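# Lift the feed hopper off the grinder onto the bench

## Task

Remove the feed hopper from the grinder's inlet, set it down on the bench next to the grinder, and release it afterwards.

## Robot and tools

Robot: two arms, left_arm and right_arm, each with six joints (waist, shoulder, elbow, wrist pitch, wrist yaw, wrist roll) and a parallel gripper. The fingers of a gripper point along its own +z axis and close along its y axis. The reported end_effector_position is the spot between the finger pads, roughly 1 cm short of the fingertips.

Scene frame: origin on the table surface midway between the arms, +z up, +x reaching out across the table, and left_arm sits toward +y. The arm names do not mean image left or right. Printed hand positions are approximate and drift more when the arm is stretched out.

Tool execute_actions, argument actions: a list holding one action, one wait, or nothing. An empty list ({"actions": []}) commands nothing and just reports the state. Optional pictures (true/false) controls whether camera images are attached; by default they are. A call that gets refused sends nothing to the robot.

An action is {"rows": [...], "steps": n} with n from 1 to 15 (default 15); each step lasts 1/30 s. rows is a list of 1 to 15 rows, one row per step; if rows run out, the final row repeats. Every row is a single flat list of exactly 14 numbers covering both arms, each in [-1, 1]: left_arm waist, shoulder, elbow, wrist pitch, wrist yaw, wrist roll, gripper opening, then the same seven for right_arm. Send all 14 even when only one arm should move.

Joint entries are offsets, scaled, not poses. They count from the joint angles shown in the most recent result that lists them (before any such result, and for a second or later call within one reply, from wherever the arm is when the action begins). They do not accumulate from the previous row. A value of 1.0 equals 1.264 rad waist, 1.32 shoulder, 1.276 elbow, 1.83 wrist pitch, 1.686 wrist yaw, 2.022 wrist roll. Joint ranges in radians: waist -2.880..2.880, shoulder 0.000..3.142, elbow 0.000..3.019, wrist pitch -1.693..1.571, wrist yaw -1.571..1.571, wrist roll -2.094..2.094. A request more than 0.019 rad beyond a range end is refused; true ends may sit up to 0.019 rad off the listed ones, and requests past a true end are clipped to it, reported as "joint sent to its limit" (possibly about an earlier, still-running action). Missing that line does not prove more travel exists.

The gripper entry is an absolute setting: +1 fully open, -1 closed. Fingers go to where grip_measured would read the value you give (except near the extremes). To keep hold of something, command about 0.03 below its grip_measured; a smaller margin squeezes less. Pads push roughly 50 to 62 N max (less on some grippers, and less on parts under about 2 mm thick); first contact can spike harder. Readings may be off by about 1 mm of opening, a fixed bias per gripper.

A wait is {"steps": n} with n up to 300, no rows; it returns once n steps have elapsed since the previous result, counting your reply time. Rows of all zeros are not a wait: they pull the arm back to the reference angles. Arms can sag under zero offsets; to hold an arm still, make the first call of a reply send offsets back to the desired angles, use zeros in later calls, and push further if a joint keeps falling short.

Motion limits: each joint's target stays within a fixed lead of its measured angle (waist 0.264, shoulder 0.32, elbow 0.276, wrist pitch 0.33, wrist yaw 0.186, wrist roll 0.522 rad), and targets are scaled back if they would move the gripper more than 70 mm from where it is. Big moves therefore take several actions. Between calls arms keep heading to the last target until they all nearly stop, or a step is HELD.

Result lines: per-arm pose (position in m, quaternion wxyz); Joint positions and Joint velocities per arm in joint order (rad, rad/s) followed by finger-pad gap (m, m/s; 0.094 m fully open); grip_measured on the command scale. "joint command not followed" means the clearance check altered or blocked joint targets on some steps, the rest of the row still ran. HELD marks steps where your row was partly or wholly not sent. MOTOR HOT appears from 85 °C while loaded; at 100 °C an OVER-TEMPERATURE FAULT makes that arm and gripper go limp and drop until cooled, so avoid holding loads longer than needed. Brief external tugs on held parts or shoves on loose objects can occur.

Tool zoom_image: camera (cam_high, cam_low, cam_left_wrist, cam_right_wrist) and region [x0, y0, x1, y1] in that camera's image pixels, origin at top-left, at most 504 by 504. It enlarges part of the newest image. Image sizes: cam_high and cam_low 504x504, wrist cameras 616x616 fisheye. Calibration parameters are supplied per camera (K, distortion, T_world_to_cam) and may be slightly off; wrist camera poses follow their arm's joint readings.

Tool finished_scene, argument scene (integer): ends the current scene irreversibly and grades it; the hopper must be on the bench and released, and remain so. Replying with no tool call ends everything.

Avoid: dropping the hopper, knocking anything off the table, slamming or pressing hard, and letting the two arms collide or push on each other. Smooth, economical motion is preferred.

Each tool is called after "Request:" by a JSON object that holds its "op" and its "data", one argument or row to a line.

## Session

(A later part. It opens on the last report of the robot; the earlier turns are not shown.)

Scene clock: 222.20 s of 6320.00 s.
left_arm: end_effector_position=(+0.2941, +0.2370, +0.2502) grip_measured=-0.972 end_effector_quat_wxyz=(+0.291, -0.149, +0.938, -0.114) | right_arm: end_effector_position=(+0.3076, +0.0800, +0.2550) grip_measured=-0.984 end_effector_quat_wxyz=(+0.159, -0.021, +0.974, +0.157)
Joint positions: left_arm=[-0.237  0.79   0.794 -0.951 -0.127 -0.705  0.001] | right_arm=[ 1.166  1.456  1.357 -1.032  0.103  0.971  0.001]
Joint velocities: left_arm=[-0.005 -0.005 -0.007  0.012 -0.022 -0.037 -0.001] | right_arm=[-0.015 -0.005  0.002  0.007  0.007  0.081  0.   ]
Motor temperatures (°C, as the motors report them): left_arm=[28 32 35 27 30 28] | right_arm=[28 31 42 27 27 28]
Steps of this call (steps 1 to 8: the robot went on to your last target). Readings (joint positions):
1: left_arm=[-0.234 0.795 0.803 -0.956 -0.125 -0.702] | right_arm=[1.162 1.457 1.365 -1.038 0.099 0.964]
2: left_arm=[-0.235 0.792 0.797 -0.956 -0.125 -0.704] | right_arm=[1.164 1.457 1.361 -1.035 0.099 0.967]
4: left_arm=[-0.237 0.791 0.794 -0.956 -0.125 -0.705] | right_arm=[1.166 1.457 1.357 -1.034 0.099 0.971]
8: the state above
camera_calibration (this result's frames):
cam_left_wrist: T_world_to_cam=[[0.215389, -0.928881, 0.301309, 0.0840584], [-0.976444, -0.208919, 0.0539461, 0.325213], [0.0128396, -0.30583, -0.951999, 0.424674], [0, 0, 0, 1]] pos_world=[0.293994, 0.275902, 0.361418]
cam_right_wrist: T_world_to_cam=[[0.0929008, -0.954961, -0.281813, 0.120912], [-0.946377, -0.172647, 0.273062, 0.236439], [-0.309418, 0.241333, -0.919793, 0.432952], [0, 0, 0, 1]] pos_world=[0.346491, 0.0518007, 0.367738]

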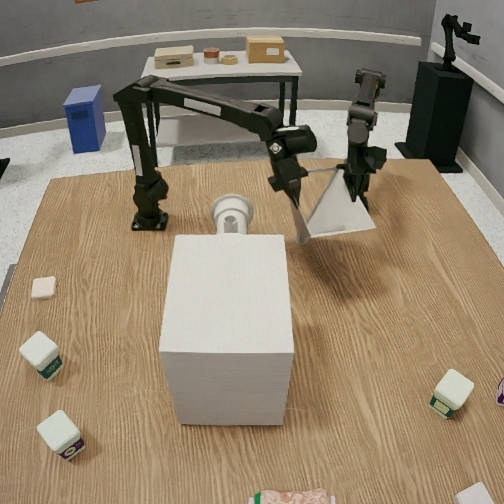

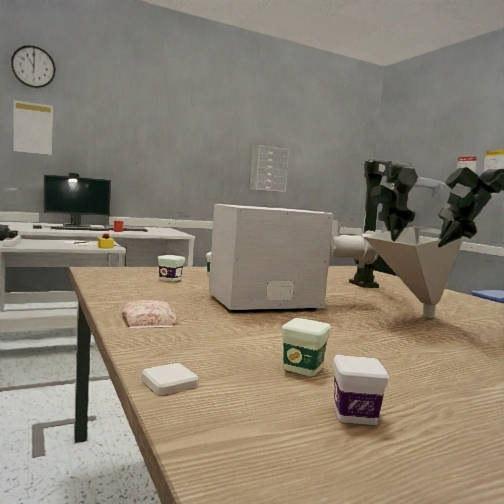

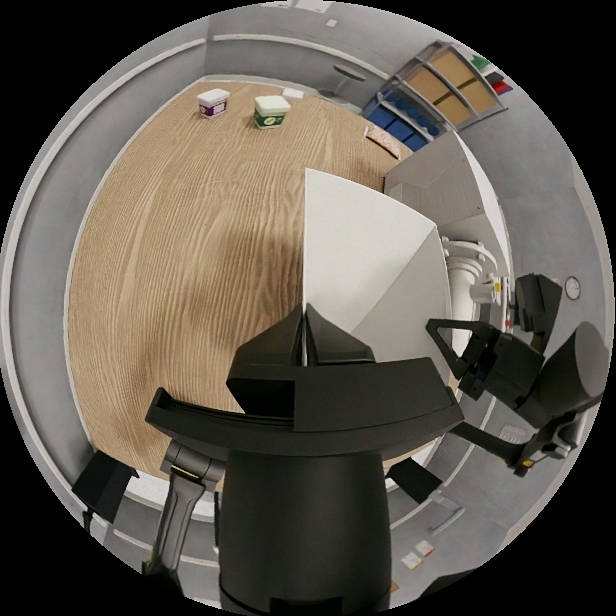

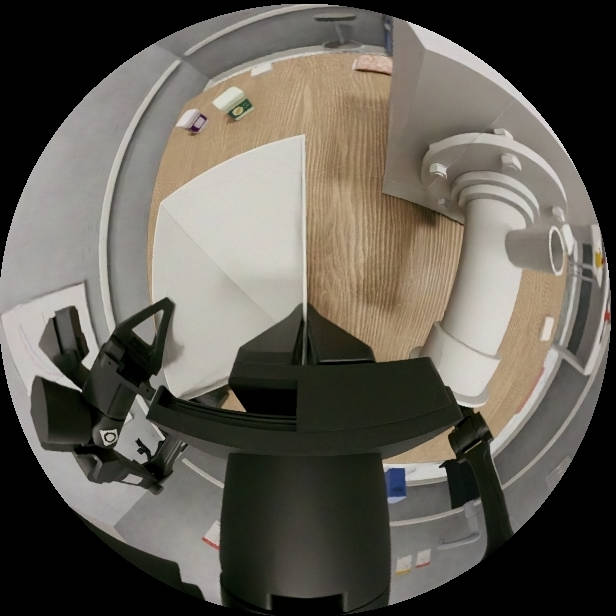

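Request:
{"op": "execute_actions", "data": {
  "actions": [
    {"rows":[[-0.008,-0.022,0.018,0.02,0,-0.01,-1,0.002,-0.028,0.011,0.025,0.002,0.018,-1],[-0.008,-0.02,0.016,0.022,0,-0.009,-1,0.002,-0.026,0.009,0.026,0.002,0.017,-1],[-0.008,-0.018,0.014,0.024,0,-0.008,-1,0.002,-0.024,0.007,0.027,0.002,0.016,-1],[-0.008,-0.016,0.012,0.026,0,-0.008,-1,0.002,-0.022,0.005,0.029,0.002,0.015,-1],[-0.008,-0.015,0.01,0.027,0,-0.008,-1,0.002,-0.02,0.003,0.03,0.002,0.015,-1],[-0.008,-0.015,0.008,0.029,0,-0.008,-1,0.002,-0.02,0.002,0.032,0.002,0.015,-1],[-0.008,-0.015,0.006,0.03,0,-0.008,-1,0.002,-0.02,0.0,0.033,0.002,0.015,-1],[-0.008,-0.015,0.004,0.032,0,-0.008,-1,0.002,-0.02,-0.002,0.034,0.002,0.015,-1],[-0.008,-0.015,0.002,0.033,0,-0.008,-1,0.002,-0.02,-0.003,0.036,0.002,0.015,-1],[-0.008,-0.015,0.0,0.035,0,-0.008,-1,0.002,-0.02,-0.005,0.037,0.002,0.015,-1],[-0.008,-0.015,-0.002,0.036,0,-0.008,-1,0.002,-0.02,-0.007,0.038,0.002,0.015,-1],[-0.008,-0.015,-0.003,0.037,0,-0.008,-1,0.002,-0.02,-0.008,0.039,0.002,0.015,-1],[-0.008,-0.015,-0.004,0.038,0,-0.008,-1,0.002,-0.02,-0.009,0.04,0.002,0.015,-1],[-0.008,-0.015,-0.005,0.039,0,-0.008,-1,0.002,-0.02,-0.01,0.041,0.002,0.015,-1],[-0.008,-0.015,-0.006,0.039,0,-0.008,-1,0.002,-0.02,-0.01,0.041,0.002,0.015,-1]],"steps":15}
  ],
  "pictures": false
}}

Request:
{"op": "execute_actions", "data": {
  "actions": [
    {"steps":6}
  ]
}}

Request:
{"op": "zoom_image", "data": {
  "camera": "cam_low",
  "region": [395, 270, 465, 340]
}}

Scene clock: 234.63 s of 6320.00 s.
left_arm: end_effector_position=(+0.2978, +0.2361, +0.2484) grip_measured=-0.972 end_effector_quat_wxyz=(+0.299, -0.149, +0.935, -0.117) | right_arm: end_effector_position=(+0.3100, +0.0797, +0.2529) grip_measured=-0.984 end_effector_quat_wxyz=(+0.165, -0.019, +0.973, +0.159)
Joint positions: left_arm=[-0.237  0.79   0.781 -0.919 -0.131 -0.704  0.001] | right_arm=[ 1.164  1.454  1.346 -1.013  0.11   0.971  0.001]
Joint velocities: left_arm=[ 0.005 -0.005 -0.032  0.056 -0.022  0.022 -0.001] | right_arm=[ 0.005 -0.015 -0.017  0.051 -0.037  0.095  0.001]
Motor temperatures (°C, as the motors report them): left_arm=[28 32 35 27 30 28] | right_arm=[28 31 42 27 27 28]
Steps of this call (steps 1 to 30: the robot went on to your last target; steps 31 to 90: nothing new was sent; then 8.93 s passed at rest; steps 91 to 105: all 15 steps of this action). Readings (joint positions):
91: left_arm=[-0.237 0.790 0.794 -0.950 -0.127 -0.705] | right_arm=[1.166 1.456 1.357 -1.032 0.103 0.971]
92: left_arm=[-0.237 0.790 0.794 -0.949 -0.127 -0.705] | right_arm=[1.166 1.456 1.357 -1.032 0.103 0.971]
94: left_arm=[-0.237 0.790 0.793 -0.946 -0.128 -0.705] | right_arm=[1.166 1.456 1.357 -1.030 0.105 0.971]
98: left_arm=[-0.237 0.790 0.788 -0.936 -0.130 -0.704] | right_arm=[1.166 1.456 1.352 -1.023 0.108 0.971]
105: the state above

Scene clock: 234.83 s of 6320.00 s.
left_arm: end_effector_position=(+0.2981, +0.2361, +0.2481) grip_measured=-0.972 end_effector_quat_wxyz=(+0.300, -0.149, +0.935, -0.117) | right_arm: end_effector_position=(+0.3102, +0.0796, +0.2528) grip_measured=-0.984 end_effector_quat_wxyz=(+0.165, -0.019, +0.973, +0.159)
Joint positions: left_arm=[-0.237  0.79   0.78  -0.917 -0.132 -0.704  0.001] | right_arm=[ 1.164  1.454  1.345 -1.012  0.11   0.971  0.001]
Joint velocities: left_arm=[ 0.005  0.015 -0.017  0.002 -0.037  0.066 -0.001] | right_arm=[-0.005 -0.015  0.002  0.007 -0.022 -0.037 -0.   ]
Motor temperatures (°C, as the motors report them): left_arm=[28 32 35 27 30 28] | right_arm=[28 31 42 27 27 28]
Steps of this call (steps 1 to 6: the robot went on to your last target). Readings (joint positions):
1: left_arm=[-0.237 0.790 0.781 -0.918 -0.132 -0.704] | right_arm=[1.164 1.454 1.345 -1.012 0.110 0.971]
2: left_arm=[-0.237 0.790 0.781 -0.917 -0.132 -0.704] | right_arm=[1.164 1.454 1.345 -1.012 0.110 0.971]
4: left_arm=[-0.237 0.790 0.780 -0.917 -0.132 -0.704] | right_arm=[1.164 1.454 1.345 -1.012 0.110 0.971]
6: the state above
camera_calibration (this result's frames):
cam_left_wrist: T_world_to_cam=[[0.21129, -0.927002, 0.309876, 0.0816386], [-0.976865, -0.210992, 0.0348895, 0.334354], [0.0330388, -0.310079, -0.950136, 0.416936], [0, 0, 0, 1]] pos_world=[0.295594, 0.275508, 0.359183]
cam_right_wrist: T_world_to_cam=[[0.0909393, -0.9537, -0.286681, 0.121402], [-0.950312, -0.169169, 0.261322, 0.243319], [-0.29772, 0.248672, -0.921697, 0.428168], [0, 0, 0, 1]] pos_world=[0.347663, 0.0504698, 0.36586]

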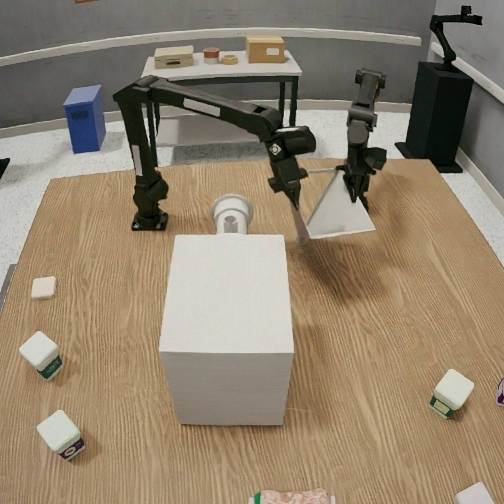

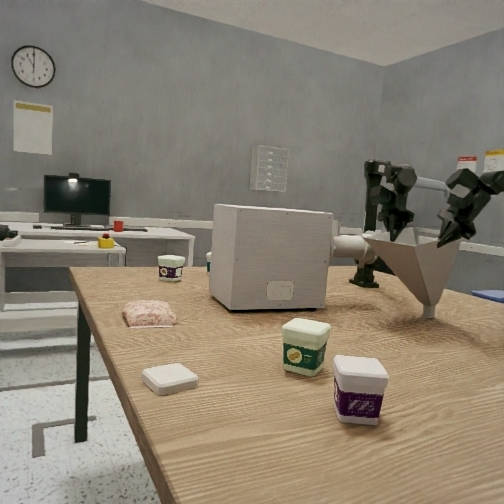

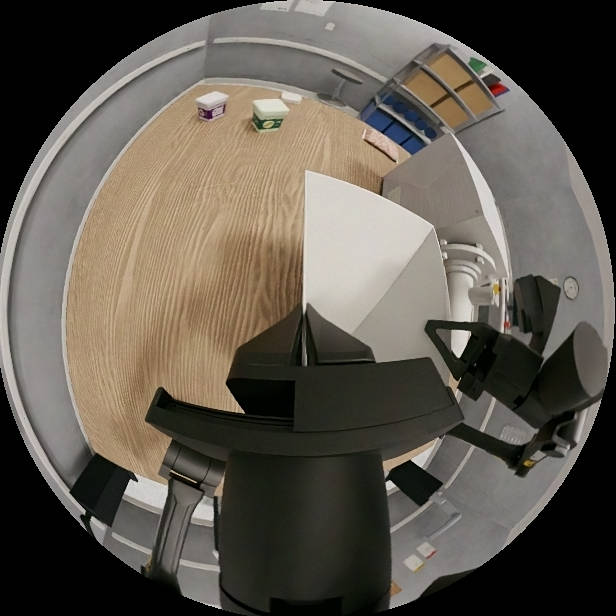

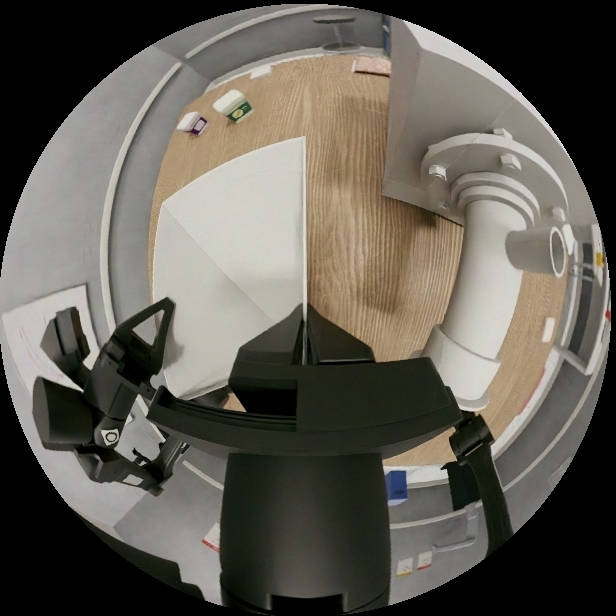

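Region (395, 270, 465, 340) of cam_low's 504x504 image, scaled by 7.200, with more detail than that image has.

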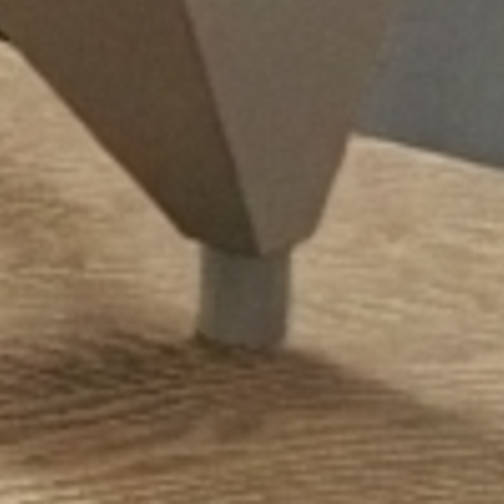

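Request:
{"op": "execute_actions", "data": {
  "actions": []
}}

Scene clock: 237.83 s of 6320.00 s.
left_arm: end_effector_position=(+0.2981, +0.2361, +0.2481) grip_measured=-0.972 end_effector_quat_wxyz=(+0.300, -0.149, +0.935, -0.117) | right_arm: end_effector_position=(+0.3102, +0.0796, +0.2528) grip_measured=-0.984 end_effector_quat_wxyz=(+0.165, -0.019, +0.973, +0.159)
Joint positions: left_arm=[-0.237  0.79   0.78  -0.917 -0.132 -0.704  0.001] | right_arm=[ 1.164  1.454  1.345 -1.012  0.11   0.971  0.001]
Joint velocities: left_arm=[-0.015  0.005 -0.002  0.012  0.066 -0.051  0.   ] | right_arm=[ 0.005 -0.005 -0.037 -0.027  0.037  0.022  0.   ]
Motor temperatures (°C, as the motors report them): left_arm=[28 32 35 27 30 28] | right_arm=[28 31 42 28 27 28]
Steps of this call (steps 1 to 15: the robot went on to your last target; steps 16 to 90: nothing new was sent). Readings (joint positions):
1: left_arm=[-0.237 0.790 0.780 -0.917 -0.132 -0.704] | right_arm=[1.164 1.454 1.345 -1.012 0.110 0.971]
2: left_arm=[-0.237 0.790 0.780 -0.917 -0.132 -0.704] | right_arm=[1.164 1.454 1.345 -1.012 0.110 0.971]
4: left_arm=[-0.237 0.790 0.780 -0.917 -0.132 -0.704] | right_arm=[1.164 1.454 1.345 -1.012 0.110 0.971]
8: left_arm=[-0.237 0.790 0.780 -0.917 -0.132 -0.704] | right_arm=[1.164 1.454 1.345 -1.012 0.110 0.971]
90: the state above
All arms were judged still, so your last target was given up. Only a new action makes them travel on or press farther. Fingers that are still opening or closing keep moving.
camera_calibration (this result's frames):
cam_left_wrist: T_world_to_cam=[[0.21129, -0.927002, 0.309876, 0.0816386], [-0.976865, -0.210992, 0.0348895, 0.334354], [0.0330388, -0.310079, -0.950136, 0.416936], [0, 0, 0, 1]] pos_world=[0.295594, 0.275508, 0.359183]
cam_right_wrist: T_world_to_cam=[[0.0909393, -0.9537, -0.286681, 0.121402], [-0.950312, -0.169169, 0.261322, 0.243319], [-0.29772, 0.248672, -0.921697, 0.428168], [0, 0, 0, 1]] pos_world=[0.347663, 0.0504698, 0.36586]

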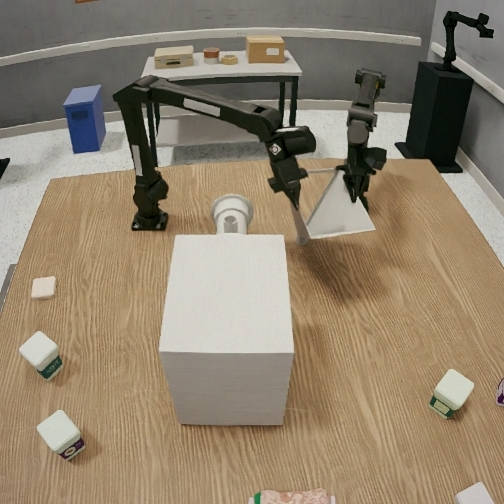

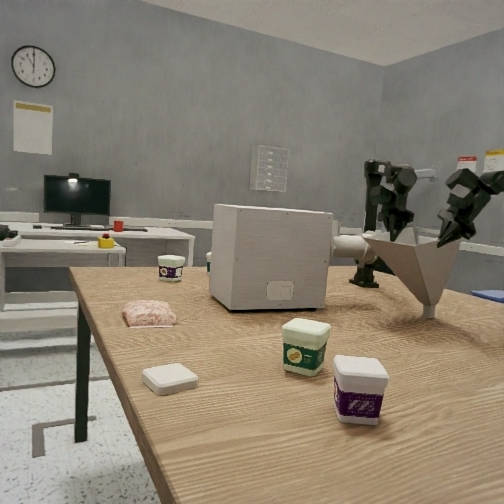

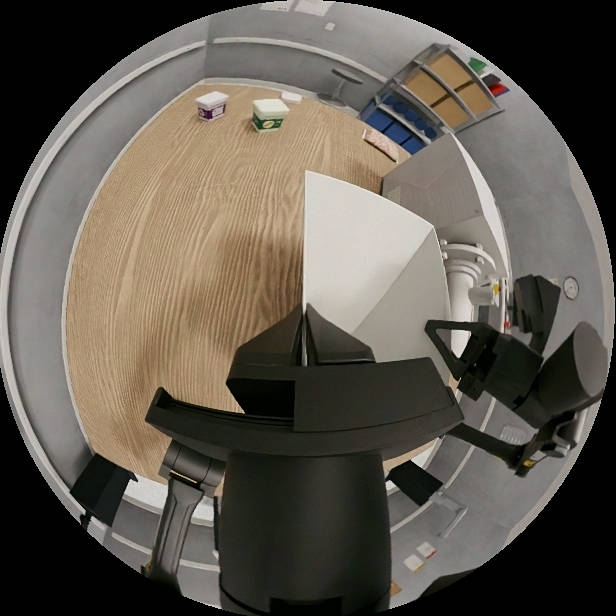

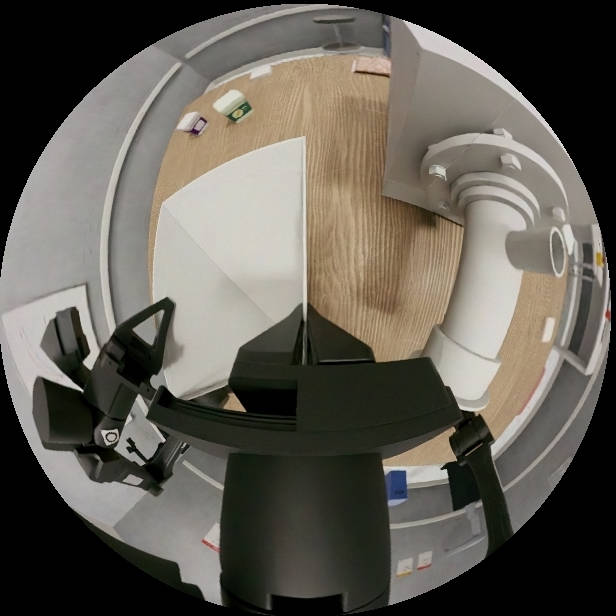

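Request:
{"op": "zoom_image", "data": {
  "camera": "cam_low",
  "region": [340, 190, 500, 350]
}}

Region (340, 190, 500, 350) of cam_low's 504x504 image, scaled by 3.150, with more detail than that image has.

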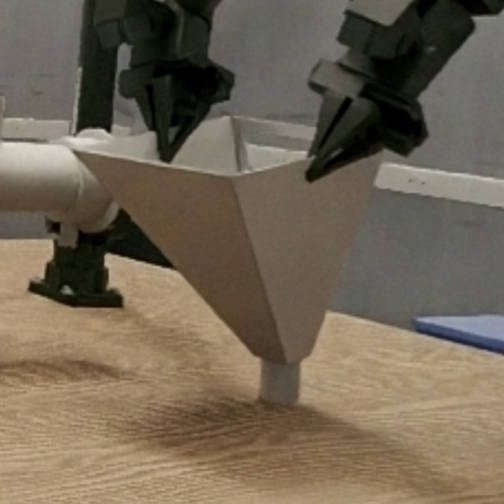

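Request:
{"op": "execute_actions", "data": {
  "actions": [
    {"rows":[
[0.0033,0.0051,0.030,0.003,0.0027,0.0012,-1,-0.0028,-0.005,0.030,-0.0017,-0.0031,-0.0009,-1],
[0.0089,0.0136,0.050,0.0035,0.0072,0.0031,-1,-0.0073,-0.002,0.052,-0.0046,-0.0082,-0.0024,-1],
[0.0155,0.0239,0.060,0.002,0.0126,0.0054,-1,-0.0129,0.005,0.064,-0.0081,-0.0144,-0.0042,-1],
[0.0233,0.0358,0.0666,0.0003,0.0189,0.0081,-1,-0.0193,0.0131,0.0732,-0.0122,-0.0215,-0.0063,-1],
[0.0321,0.0494,0.074,-0.0016,0.0262,0.0112,-1,-0.0266,0.0224,0.0831,-0.0168,-0.0298,-0.0087,-1],
[0.041,0.0631,0.0815,-0.0036,0.0334,0.0143,-1,-0.034,0.0318,0.0931,-0.0215,-0.038,-0.0111,-1],
[0.0499,0.0767,0.089,-0.0056,0.0406,0.0174,-1,-0.0413,0.0411,0.103,-0.0261,-0.0462,-0.0135,-1],
[0.0587,0.0904,0.0964,-0.0075,0.0478,0.0205,-1,-0.0487,0.0505,0.113,-0.0307,-0.0544,-0.0159,-1],
[0.0676,0.104,0.1039,-0.0095,0.055,0.0235,-1,-0.056,0.0598,0.123,-0.0354,-0.0626,-0.0183,-1],
[0.0765,0.1176,0.1114,-0.0115,0.0622,0.0266,-1,-0.0633,0.0691,0.133,-0.04,-0.0708,-0.0207,-1],
[0.0853,0.1313,0.1188,-0.0134,0.0695,0.0297,-1,-0.0707,0.0785,0.143,-0.0447,-0.079,-0.0231,-1],
[0.0931,0.1432,0.1254,-0.0152,0.0758,0.0324,-1,-0.0771,0.0866,0.1517,-0.0487,-0.0862,-0.0252,-1],
[0.1008,0.1552,0.1319,-0.0169,0.0821,0.0351,-1,-0.0835,0.0948,0.1604,-0.0528,-0.0934,-0.0273,-1],
[0.1064,0.1637,0.1366,-0.0181,0.0866,0.0371,-1,-0.0881,0.1006,0.1666,-0.0557,-0.0985,-0.0288,-1],
[0.1108,0.1705,0.1403,-0.0191,0.0902,0.0386,-1,-0.0918,0.1053,0.1716,-0.058,-0.1026,-0.03,-1]
],"steps":15}
  ],
  "pictures": false
}}

Request:
{"op": "execute_actions", "data": {
  "actions": [
    {"steps":12}
  ]
}}

Scene clock: 244.37 s of 6320.00 s.
left_arm: end_effector_position=(+0.3375, +0.2395, +0.2211) grip_measured=-0.972 end_effector_quat_wxyz=(+0.217, -0.158, +0.956, -0.119) | right_arm: end_effector_position=(+0.3481, +0.0825, +0.2284) grip_measured=-0.984 end_effector_quat_wxyz=(+0.083, -0.005, +0.985, +0.151)
Joint positions: left_arm=[-0.116  0.994  0.868 -0.944  0.012 -0.642  0.001] | right_arm=[ 1.059  1.582  1.454 -1.1   -0.049  0.928  0.001]
Joint velocities: left_arm=[ 0.22   0.454  0.183 -0.027  0.139  0.066  0.001] | right_arm=[-0.21   0.317  0.247 -0.149 -0.183 -0.139  0.001]
Motor temperatures (°C, as the motors report them): left_arm=[28 32 35 27 30 28] | right_arm=[28 31 42 28 27 28]
Steps of this call (steps 1 to 90: nothing new was sent; then 3.03 s passed at rest; steps 91 to 105: all 15 steps of this action). Readings (joint positions):
91: left_arm=[-0.236 0.790 0.780 -0.917 -0.132 -0.703] | right_arm=[1.163 1.454 1.345 -1.012 0.110 0.971]
92: left_arm=[-0.236 0.791 0.780 -0.917 -0.131 -0.701] | right_arm=[1.163 1.454 1.345 -1.013 0.108 0.971]
94: left_arm=[-0.229 0.797 0.783 -0.917 -0.117 -0.695] | right_arm=[1.158 1.454 1.346 -1.016 0.096 0.968]
98: left_arm=[-0.193 0.852 0.806 -0.926 -0.067 -0.677] | right_arm=[1.128 1.484 1.371 -1.043 0.046 0.960]
105: the state above

Scene clock: 244.77 s of 6320.00 s.
left_arm: end_effector_position=(+0.3435, +0.2411, +0.2161) grip_measured=-0.972 end_effector_quat_wxyz=(+0.208, -0.160, +0.958, -0.115) | right_arm: end_effector_position=(+0.3549, +0.0838, +0.2234) grip_measured=-0.984 end_effector_quat_wxyz=(+0.077, -0.005, +0.986, +0.148)
Joint positions: left_arm=[-0.104  1.024  0.879 -0.947  0.019 -0.634  0.001] | right_arm=[ 1.047  1.604  1.47  -1.106 -0.057  0.918  0.001]
Joint velocities: left_arm=[-0.015 -0.005 -0.012  0.002 -0.037  0.037 -0.   ] | right_arm=[ 0.015  0.005 -0.002  0.017  0.007  0.022 -0.001]
Motor temperatures (°C, as the motors report them): left_arm=[28 32 35 27 30 28] | right_arm=[28 31 42 28 27 28]
Steps of this call (steps 1 to 12: the robot went on to your last target). Readings (joint positions):
1: left_arm=[-0.110 1.007 0.873 -0.945 0.017 -0.639] | right_arm=[1.053 1.591 1.461 -1.103 -0.054 0.925]
2: left_arm=[-0.107 1.017 0.876 -0.945 0.019 -0.637] | right_arm=[1.049 1.599 1.466 -1.104 -0.057 0.922]
4: left_arm=[-0.104 1.024 0.879 -0.945 0.019 -0.635] | right_arm=[1.047 1.604 1.469 -1.104 -0.057 0.919]
8: left_arm=[-0.104 1.024 0.879 -0.946 0.019 -0.634] | right_arm=[1.047 1.604 1.470 -1.106 -0.057 0.918]
12: the state above
camera_calibration (this result's frames):
cam_left_wrist: T_world_to_cam=[[0.260645, -0.921548, 0.287772, 0.0730895], [-0.95398, -0.200064, 0.223377, 0.329718], [-0.14828, -0.332751, -0.931284, 0.450252], [0, 0, 0, 1]] pos_world=[0.362258, 0.283142, 0.324628]
cam_right_wrist: T_world_to_cam=[[0.0375385, -0.960901, -0.274336, 0.129683], [-0.888428, -0.157771, 0.431049, 0.233369], [-0.457478, 0.227547, -0.859614, 0.457946], [0, 0, 0, 1]] pos_world=[0.411963, 0.0572276, 0.32864]

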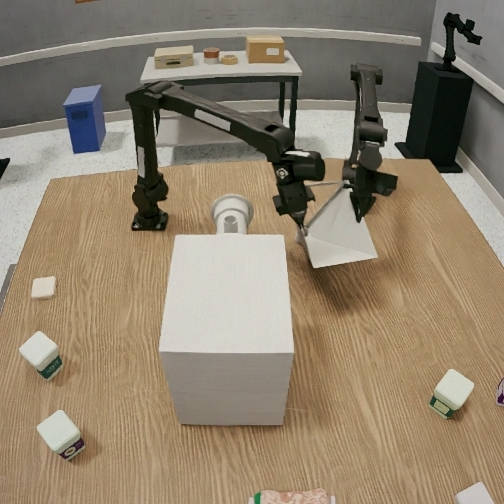

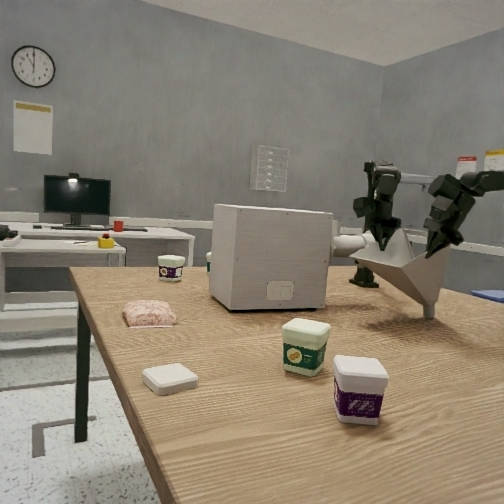

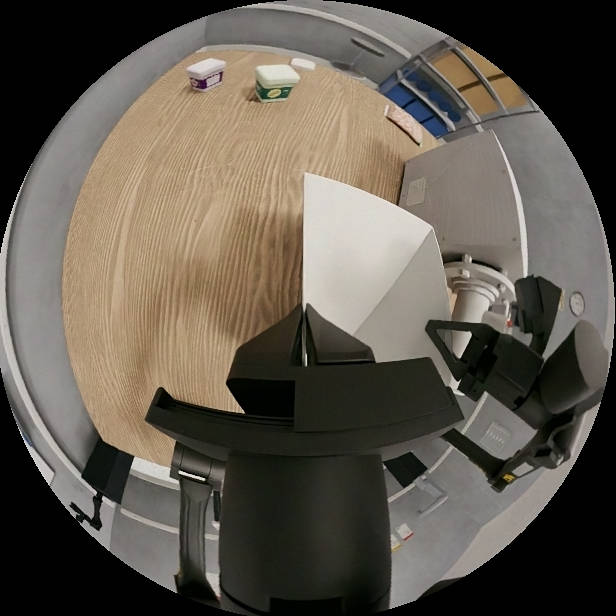

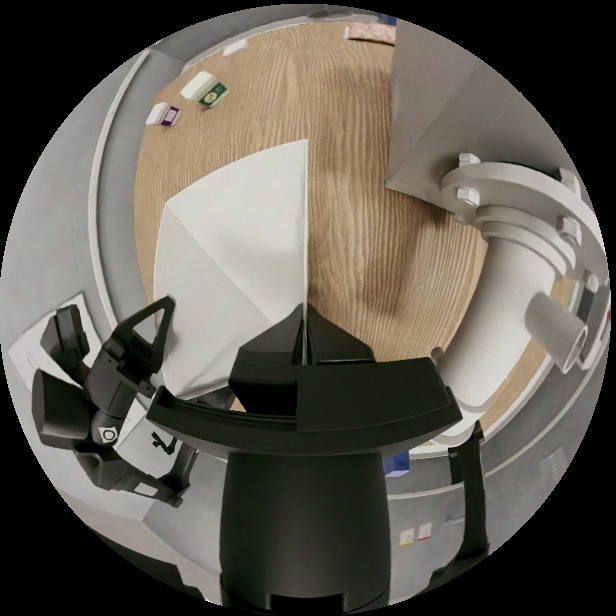

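Request:
{"op": "execute_actions", "data": {
  "actions": [
    {"rows":[
[0.0074,-0.0025,0.0645,-0.0037,0.0018,0.0046,-1,-0.0017,-0.0045,0.077,-0.0086,-0.0025,-0.0047,-1],
[0.0105,0.0047,0.0676,-0.0055,0.0047,0.0056,-1,-0.0046,0.0019,0.0825,-0.0121,-0.0067,-0.0059,-1],
[0.0143,0.0132,0.0713,-0.0075,0.0083,0.0068,-1,-0.0081,0.0096,0.0892,-0.0162,-0.0118,-0.0074,-1],
[0.0186,0.0233,0.0755,-0.0099,0.0125,0.0082,-1,-0.0121,0.0186,0.0969,-0.0209,-0.0177,-0.0091,-1],
[0.0236,0.0347,0.0804,-0.0127,0.0172,0.0097,-1,-0.0168,0.0288,0.1057,-0.0264,-0.0244,-0.011,-1],
[0.0286,0.0462,0.0853,-0.0154,0.0219,0.0113,-1,-0.0214,0.0391,0.1146,-0.0319,-0.0312,-0.013,-1],
[0.0336,0.0576,0.0902,-0.0182,0.0267,0.0129,-1,-0.026,0.0493,0.1234,-0.0373,-0.0379,-0.0149,-1],
[0.0386,0.0691,0.0951,-0.0209,0.0314,0.0145,-1,-0.0306,0.0595,0.1323,-0.0428,-0.0446,-0.0168,-1],
[0.0436,0.0806,0.1,-0.0237,0.0362,0.0161,-1,-0.0353,0.0698,0.1411,-0.0483,-0.0514,-0.0188,-1],
[0.0486,0.092,0.1049,-0.0264,0.0409,0.0177,-1,-0.0399,0.08,0.1499,-0.0537,-0.0581,-0.0207,-1],
[0.0536,0.1035,0.1097,-0.0292,0.0457,0.0192,-1,-0.0445,0.0903,0.1588,-0.0592,-0.0648,-0.0226,-1],
[0.058,0.1135,0.114,-0.0316,0.0498,0.0206,-1,-0.0486,0.0992,0.1665,-0.064,-0.0707,-0.0243,-1],
[0.0624,0.1235,0.1183,-0.034,0.054,0.022,-1,-0.0526,0.1082,0.1743,-0.0688,-0.0766,-0.026,-1],
[0.0655,0.1307,0.1214,-0.0357,0.0569,0.023,-1,-0.0555,0.1146,0.1798,-0.0722,-0.0808,-0.0272,-1],
[0.068,0.1364,0.1238,-0.0371,0.0593,0.0238,-1,-0.0578,0.1197,0.1842,-0.0749,-0.0842,-0.0282,-1]
],"steps":15}
  ],
  "pictures": false
}}

Request:
{"op": "execute_actions", "data": {
  "actions": [
    {"steps":10}
  ]
}}

Scene clock: 248.87 s of 6320.00 s.
left_arm: end_effector_position=(+0.3678, +0.2482, +0.1867) grip_measured=-0.972 end_effector_quat_wxyz=(+0.131, -0.175, +0.969, -0.116) | right_arm: end_effector_position=(+0.3810, +0.0913, +0.1960) grip_measured=-0.984 end_effector_quat_wxyz=(-0.006, +0.002, +0.991, +0.135)
Joint positions: left_arm=[-0.03   1.187  0.952 -1.     0.109 -0.601  0.001] | right_arm=[ 0.982  1.749  1.599 -1.221 -0.185  0.875  0.001]
Joint velocities: left_arm=[ 0.122  0.405  0.159 -0.051  0.066  0.066 -0.   ] | right_arm=[-0.142  0.308  0.237 -0.183 -0.168 -0.125  0.   ]
Motor temperatures (°C, as the motors report them): left_arm=[28 31 36 27 30 28] | right_arm=[28 31 45 27 27 28]
Steps of this call (steps 1 to 30: the robot went on to your last target; steps 31 to 90: nothing new was sent; then 0.60 s passed at rest; steps 91 to 105: all 15 steps of this action). Readings (joint positions):
91: left_arm=[-0.104 1.024 0.879 -0.947 0.020 -0.633] | right_arm=[1.047 1.604 1.470 -1.107 -0.057 0.918]
92: left_arm=[-0.104 1.024 0.880 -0.948 0.021 -0.632] | right_arm=[1.047 1.604 1.472 -1.109 -0.059 0.918]
94: left_arm=[-0.100 1.027 0.883 -0.955 0.030 -0.630] | right_arm=[1.046 1.609 1.479 -1.120 -0.066 0.917]
98: left_arm=[-0.076 1.066 0.901 -0.976 0.058 -0.620] | right_arm=[1.030 1.648 1.517 -1.158 -0.106 0.906]
105: the state above

Scene clock: 249.20 s of 6320.00 s.
left_arm: end_effector_position=(+0.3718, +0.2492, +0.1816) grip_measured=-0.972 end_effector_quat_wxyz=(+0.122, -0.177, +0.970, -0.114) | right_arm: end_effector_position=(+0.3859, +0.0921, +0.1909) grip_measured=-0.984 end_effector_quat_wxyz=(-0.012, +0.002, +0.991, +0.132)
Joint positions: left_arm=[-0.023  1.212  0.962 -1.004  0.114 -0.596  0.001] | right_arm=[ 0.975  1.769  1.614 -1.231 -0.193  0.867  0.001]
Joint velocities: left_arm=[-0.005 -0.005  0.002 -0.002  0.007 -0.022  0.001] | right_arm=[-0.024 -0.005  0.017 -0.012 -0.095  0.022  0.001]
Motor temperatures (°C, as the motors report them): left_arm=[28 31 36 27 30 28] | right_arm=[28 31 45 27 27 28]
Steps of this call (steps 1 to 10: the robot went on to your last target). Readings (joint positions):
1: left_arm=[-0.027 1.199 0.956 -1.001 0.112 -0.600] | right_arm=[0.978 1.758 1.606 -1.226 -0.190 0.872]
2: left_arm=[-0.025 1.207 0.959 -1.001 0.113 -0.598] | right_arm=[0.976 1.765 1.610 -1.227 -0.192 0.870]
4: left_arm=[-0.023 1.212 0.961 -1.001 0.113 -0.598] | right_arm=[0.975 1.769 1.613 -1.228 -0.193 0.868]
8: left_arm=[-0.023 1.212 0.962 -1.004 0.114 -0.596] | right_arm=[0.975 1.769 1.614 -1.231 -0.193 0.867]
10: the state above
camera_calibration (this result's frames):
cam_left_wrist: T_world_to_cam=[[0.317722, -0.910715, 0.263915, 0.0635892], [-0.8984, -0.20014, 0.390924, 0.314986], [-0.303201, -0.361306, -0.881775, 0.480708], [0, 0, 0, 1]] pos_world=[0.40853, 0.294636, 0.283959]
cam_right_wrist: T_world_to_cam=[[0.00137149, -0.969007, -0.247029, 0.137104], [-0.795024, -0.150899, 0.587509, 0.209635], [-0.606577, 0.195588, -0.770591, 0.485753], [0, 0, 0, 1]] pos_world=[0.461123, 0.0694806, 0.285023]

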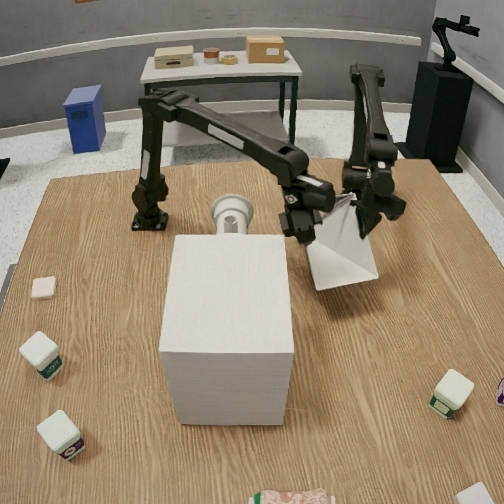

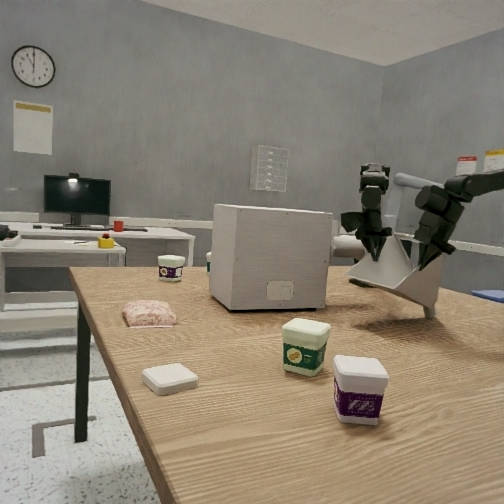

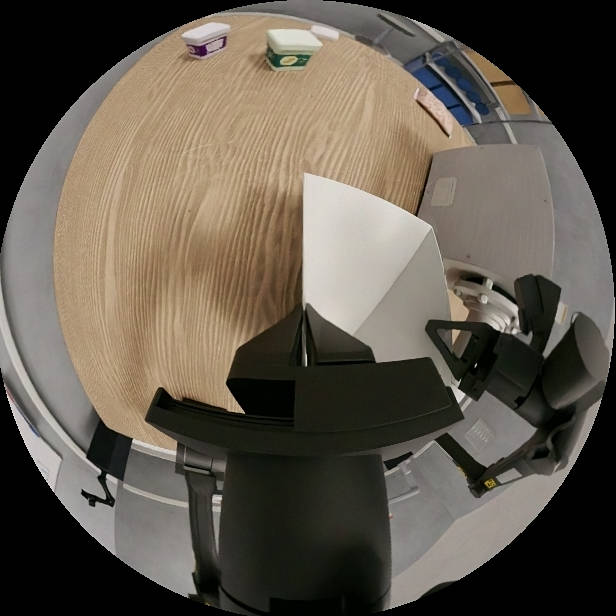

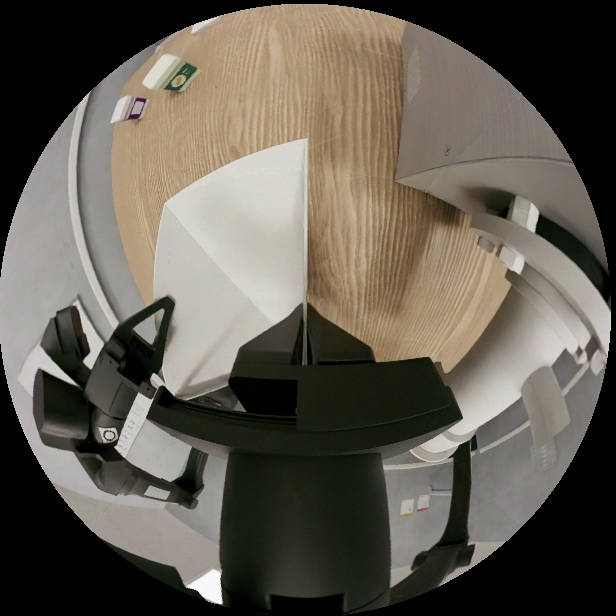

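Request:
{"op": "execute_actions", "data": {
  "actions": [
    {"rows":[
[0.0052,-0.0012,0.0608,-0.007,0.0043,0.0056,-1,-0.0025,-0.0013,0.0745,-0.0086,-0.0057,-0.0038,-1],
[0.0073,0.0067,0.0642,-0.0088,0.0065,0.0066,-1,-0.0049,0.0055,0.0798,-0.0118,-0.0092,-0.005,-1],
[0.0098,0.0163,0.0682,-0.0108,0.0091,0.0078,-1,-0.0079,0.0136,0.0861,-0.0158,-0.0135,-0.0065,-1],
[0.0126,0.0274,0.073,-0.0132,0.0122,0.0093,-1,-0.0113,0.023,0.0935,-0.0204,-0.0184,-0.0083,-1],
[0.0159,0.0401,0.0783,-0.016,0.0157,0.0109,-1,-0.0152,0.0338,0.102,-0.0256,-0.0241,-0.0103,-1],
[0.0192,0.0529,0.0837,-0.0187,0.0192,0.0125,-1,-0.0192,0.0446,0.1104,-0.0309,-0.0297,-0.0123,-1],
[0.0225,0.0656,0.0891,-0.0215,0.0228,0.0141,-1,-0.0231,0.0554,0.1189,-0.0361,-0.0354,-0.0143,-1],
[0.0258,0.0783,0.0945,-0.0242,0.0263,0.0158,-1,-0.027,0.0661,0.1274,-0.0414,-0.041,-0.0164,-1],
[0.0291,0.0911,0.0999,-0.027,0.0298,0.0174,-1,-0.031,0.0769,0.1358,-0.0466,-0.0467,-0.0184,-1],
[0.0324,0.1038,0.1053,-0.0297,0.0333,0.019,-1,-0.0349,0.0877,0.1443,-0.0519,-0.0523,-0.0204,-1],
[0.0356,0.1165,0.1107,-0.0325,0.0368,0.0206,-1,-0.0388,0.0985,0.1528,-0.0571,-0.058,-0.0224,-1],
[0.0385,0.1276,0.1154,-0.0349,0.0399,0.0221,-1,-0.0422,0.1079,0.1602,-0.0617,-0.0629,-0.0242,-1],
[0.0414,0.1388,0.1201,-0.0373,0.0429,0.0235,-1,-0.0457,0.1174,0.1676,-0.0663,-0.0678,-0.0259,-1],
[0.0435,0.1467,0.1235,-0.039,0.0451,0.0245,-1,-0.0481,0.1241,0.1729,-0.0696,-0.0714,-0.0272,-1],
[0.0451,0.1531,0.1262,-0.0404,0.0469,0.0253,-1,-0.0501,0.1295,0.1771,-0.0722,-0.0742,-0.0282,-1]
],"steps":15}
  ],
  "pictures": false
}}

Request:
{"op": "execute_actions", "data": {
  "actions": [
    {"steps":10}
  ]
}}

Request:
{"op": "zoom_image", "data": {
  "camera": "cam_low",
  "region": [320, 200, 480, 360]
}}

Scene clock: 252.40 s of 6320.00 s.
left_arm: end_effector_position=(+0.3957, +0.2534, +0.1432) grip_measured=-0.972 end_effector_quat_wxyz=(+0.042, -0.188, +0.975, -0.112) | right_arm: end_effector_position=(+0.4102, +0.0968, +0.1536) grip_measured=-0.984 end_effector_quat_wxyz=(-0.094, +0.014, +0.988, +0.121)
Joint positions: left_arm=[ 0.025  1.397  1.044 -1.059  0.18  -0.563  0.001] | right_arm=[ 0.919  1.925  1.738 -1.339 -0.305  0.825  0.001]
Joint velocities: left_arm=[ 0.073  0.444  0.173 -0.061  0.081  0.037  0.   ] | right_arm=[-0.151  0.357  0.247 -0.173 -0.154 -0.154  0.001]
Motor temperatures (°C, as the motors report them): left_arm=[28 31 37 27 30 28] | right_arm=[28 32 46 27 27 27]
Steps of this call (steps 1 to 30: the robot went on to your last target; steps 31 to 81: nothing new was sent; steps 82 to 96: all 15 steps of this action). Readings (joint positions):
82: left_arm=[-0.023 1.212 0.962 -1.005 0.114 -0.596] | right_arm=[0.975 1.769 1.614 -1.231 -0.194 0.867]
83: left_arm=[-0.023 1.212 0.963 -1.006 0.115 -0.595] | right_arm=[0.975 1.769 1.615 -1.232 -0.195 0.867]
85: left_arm=[-0.020 1.217 0.967 -1.015 0.120 -0.593] | right_arm=[0.973 1.775 1.623 -1.243 -0.202 0.864]
89: left_arm=[-0.003 1.262 0.988 -1.036 0.141 -0.583] | right_arm=[0.961 1.816 1.661 -1.279 -0.234 0.853]
96: the state above

Scene clock: 252.73 s of 6320.00 s.
left_arm: end_effector_position=(+0.3976, +0.2537, +0.1345) grip_measured=-0.972 end_effector_quat_wxyz=(+0.028, -0.188, +0.976, -0.109) | right_arm: end_effector_position=(+0.4129, +0.0968, +0.1445) grip_measured=-0.984 end_effector_quat_wxyz=(-0.105, +0.015, +0.987, +0.117)
Joint positions: left_arm=[ 0.029  1.427  1.053 -1.067  0.185 -0.559  0.001] | right_arm=[ 0.913  1.949  1.75  -1.349 -0.315  0.818  0.001]
Joint velocities: left_arm=[ 0.015 -0.024  0.022 -0.002 -0.051 -0.022  0.001] | right_arm=[-0.005 -0.005 -0.007  0.002 -0.051  0.022 -0.001]
Motor temperatures (°C, as the motors report them): left_arm=[28 31 37 27 30 28] | right_arm=[28 32 46 27 27 27]
Steps of this call (steps 1 to 10: the robot went on to your last target). Readings (joint positions):
1: left_arm=[0.027 1.410 1.049 -1.061 0.183 -0.562] | right_arm=[0.916 1.935 1.745 -1.343 -0.309 0.822]
2: left_arm=[0.028 1.419 1.052 -1.061 0.184 -0.561] | right_arm=[0.914 1.942 1.748 -1.345 -0.311 0.820]
4: left_arm=[0.029 1.427 1.052 -1.061 0.184 -0.560] | right_arm=[0.913 1.949 1.749 -1.345 -0.313 0.819]
8: left_arm=[0.029 1.427 1.053 -1.067 0.185 -0.559] | right_arm=[0.913 1.949 1.750 -1.349 -0.315 0.819]
10: the state above
camera_calibration (this result's frames):
cam_left_wrist: T_world_to_cam=[[0.364044, -0.904289, 0.223012, 0.0573519], [-0.808499, -0.187948, 0.557679, 0.296194], [-0.462388, -0.383324, -0.799537, 0.506477], [0, 0, 0, 1]] pos_world=[0.452783, 0.301677, 0.226976]
cam_right_wrist: T_world_to_cam=[[-0.0438902, -0.975836, -0.214049, 0.144661], [-0.671304, -0.129869, 0.729715, 0.185481], [-0.739881, 0.175719, -0.649383, 0.50493], [0, 0, 0, 1]] pos_world=[0.504452, 0.0765279, 0.22351]

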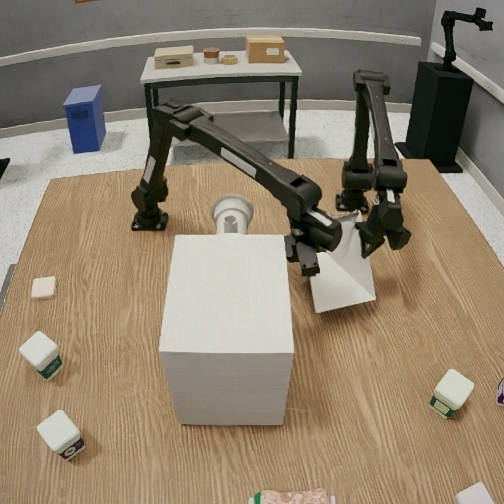

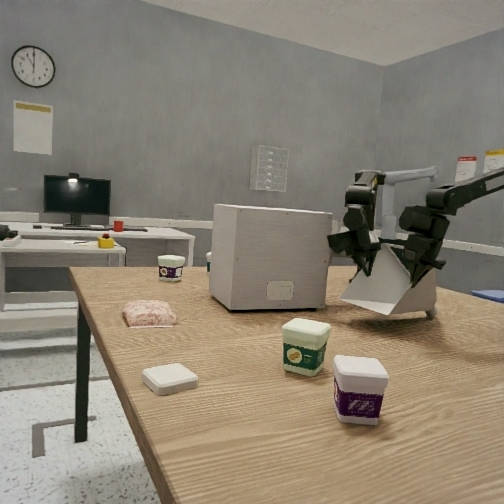

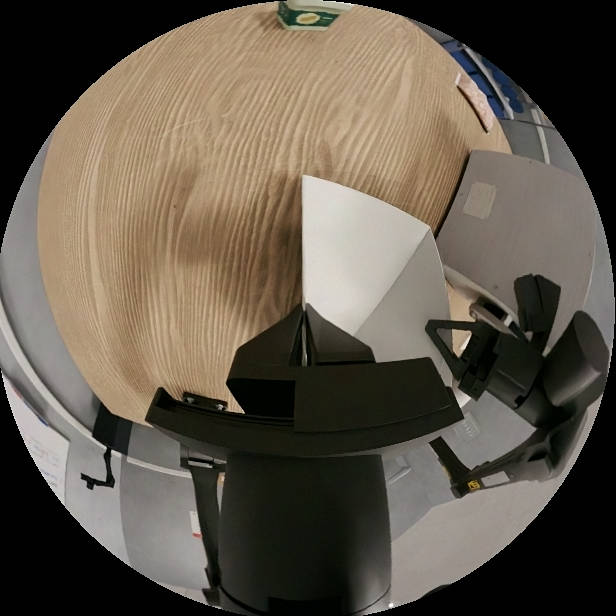

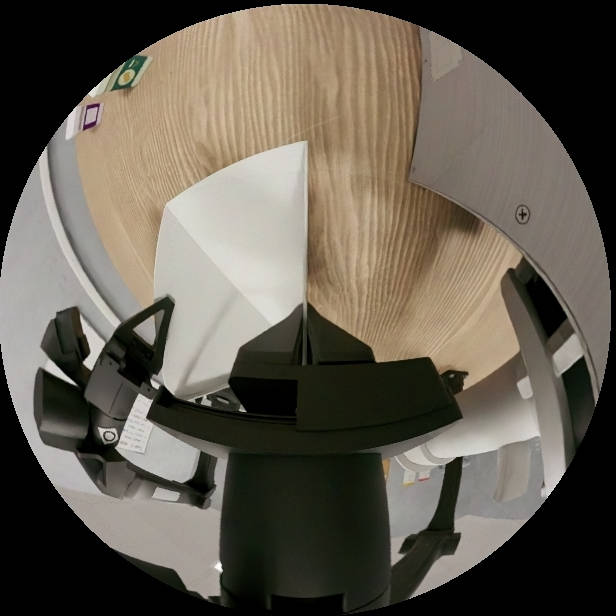

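Region (320, 200, 480, 360) of cam_low's 504x504 image, scaled by 3.150, with more detail than that image has.

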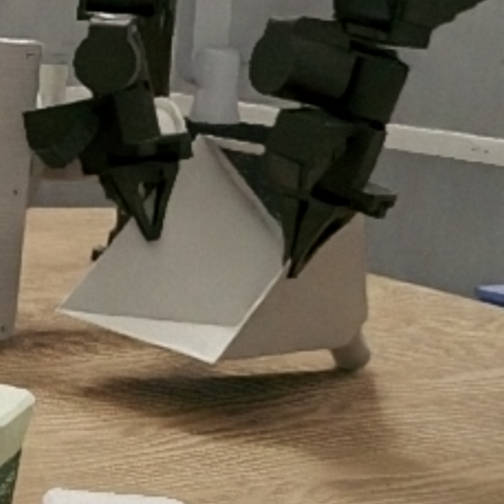

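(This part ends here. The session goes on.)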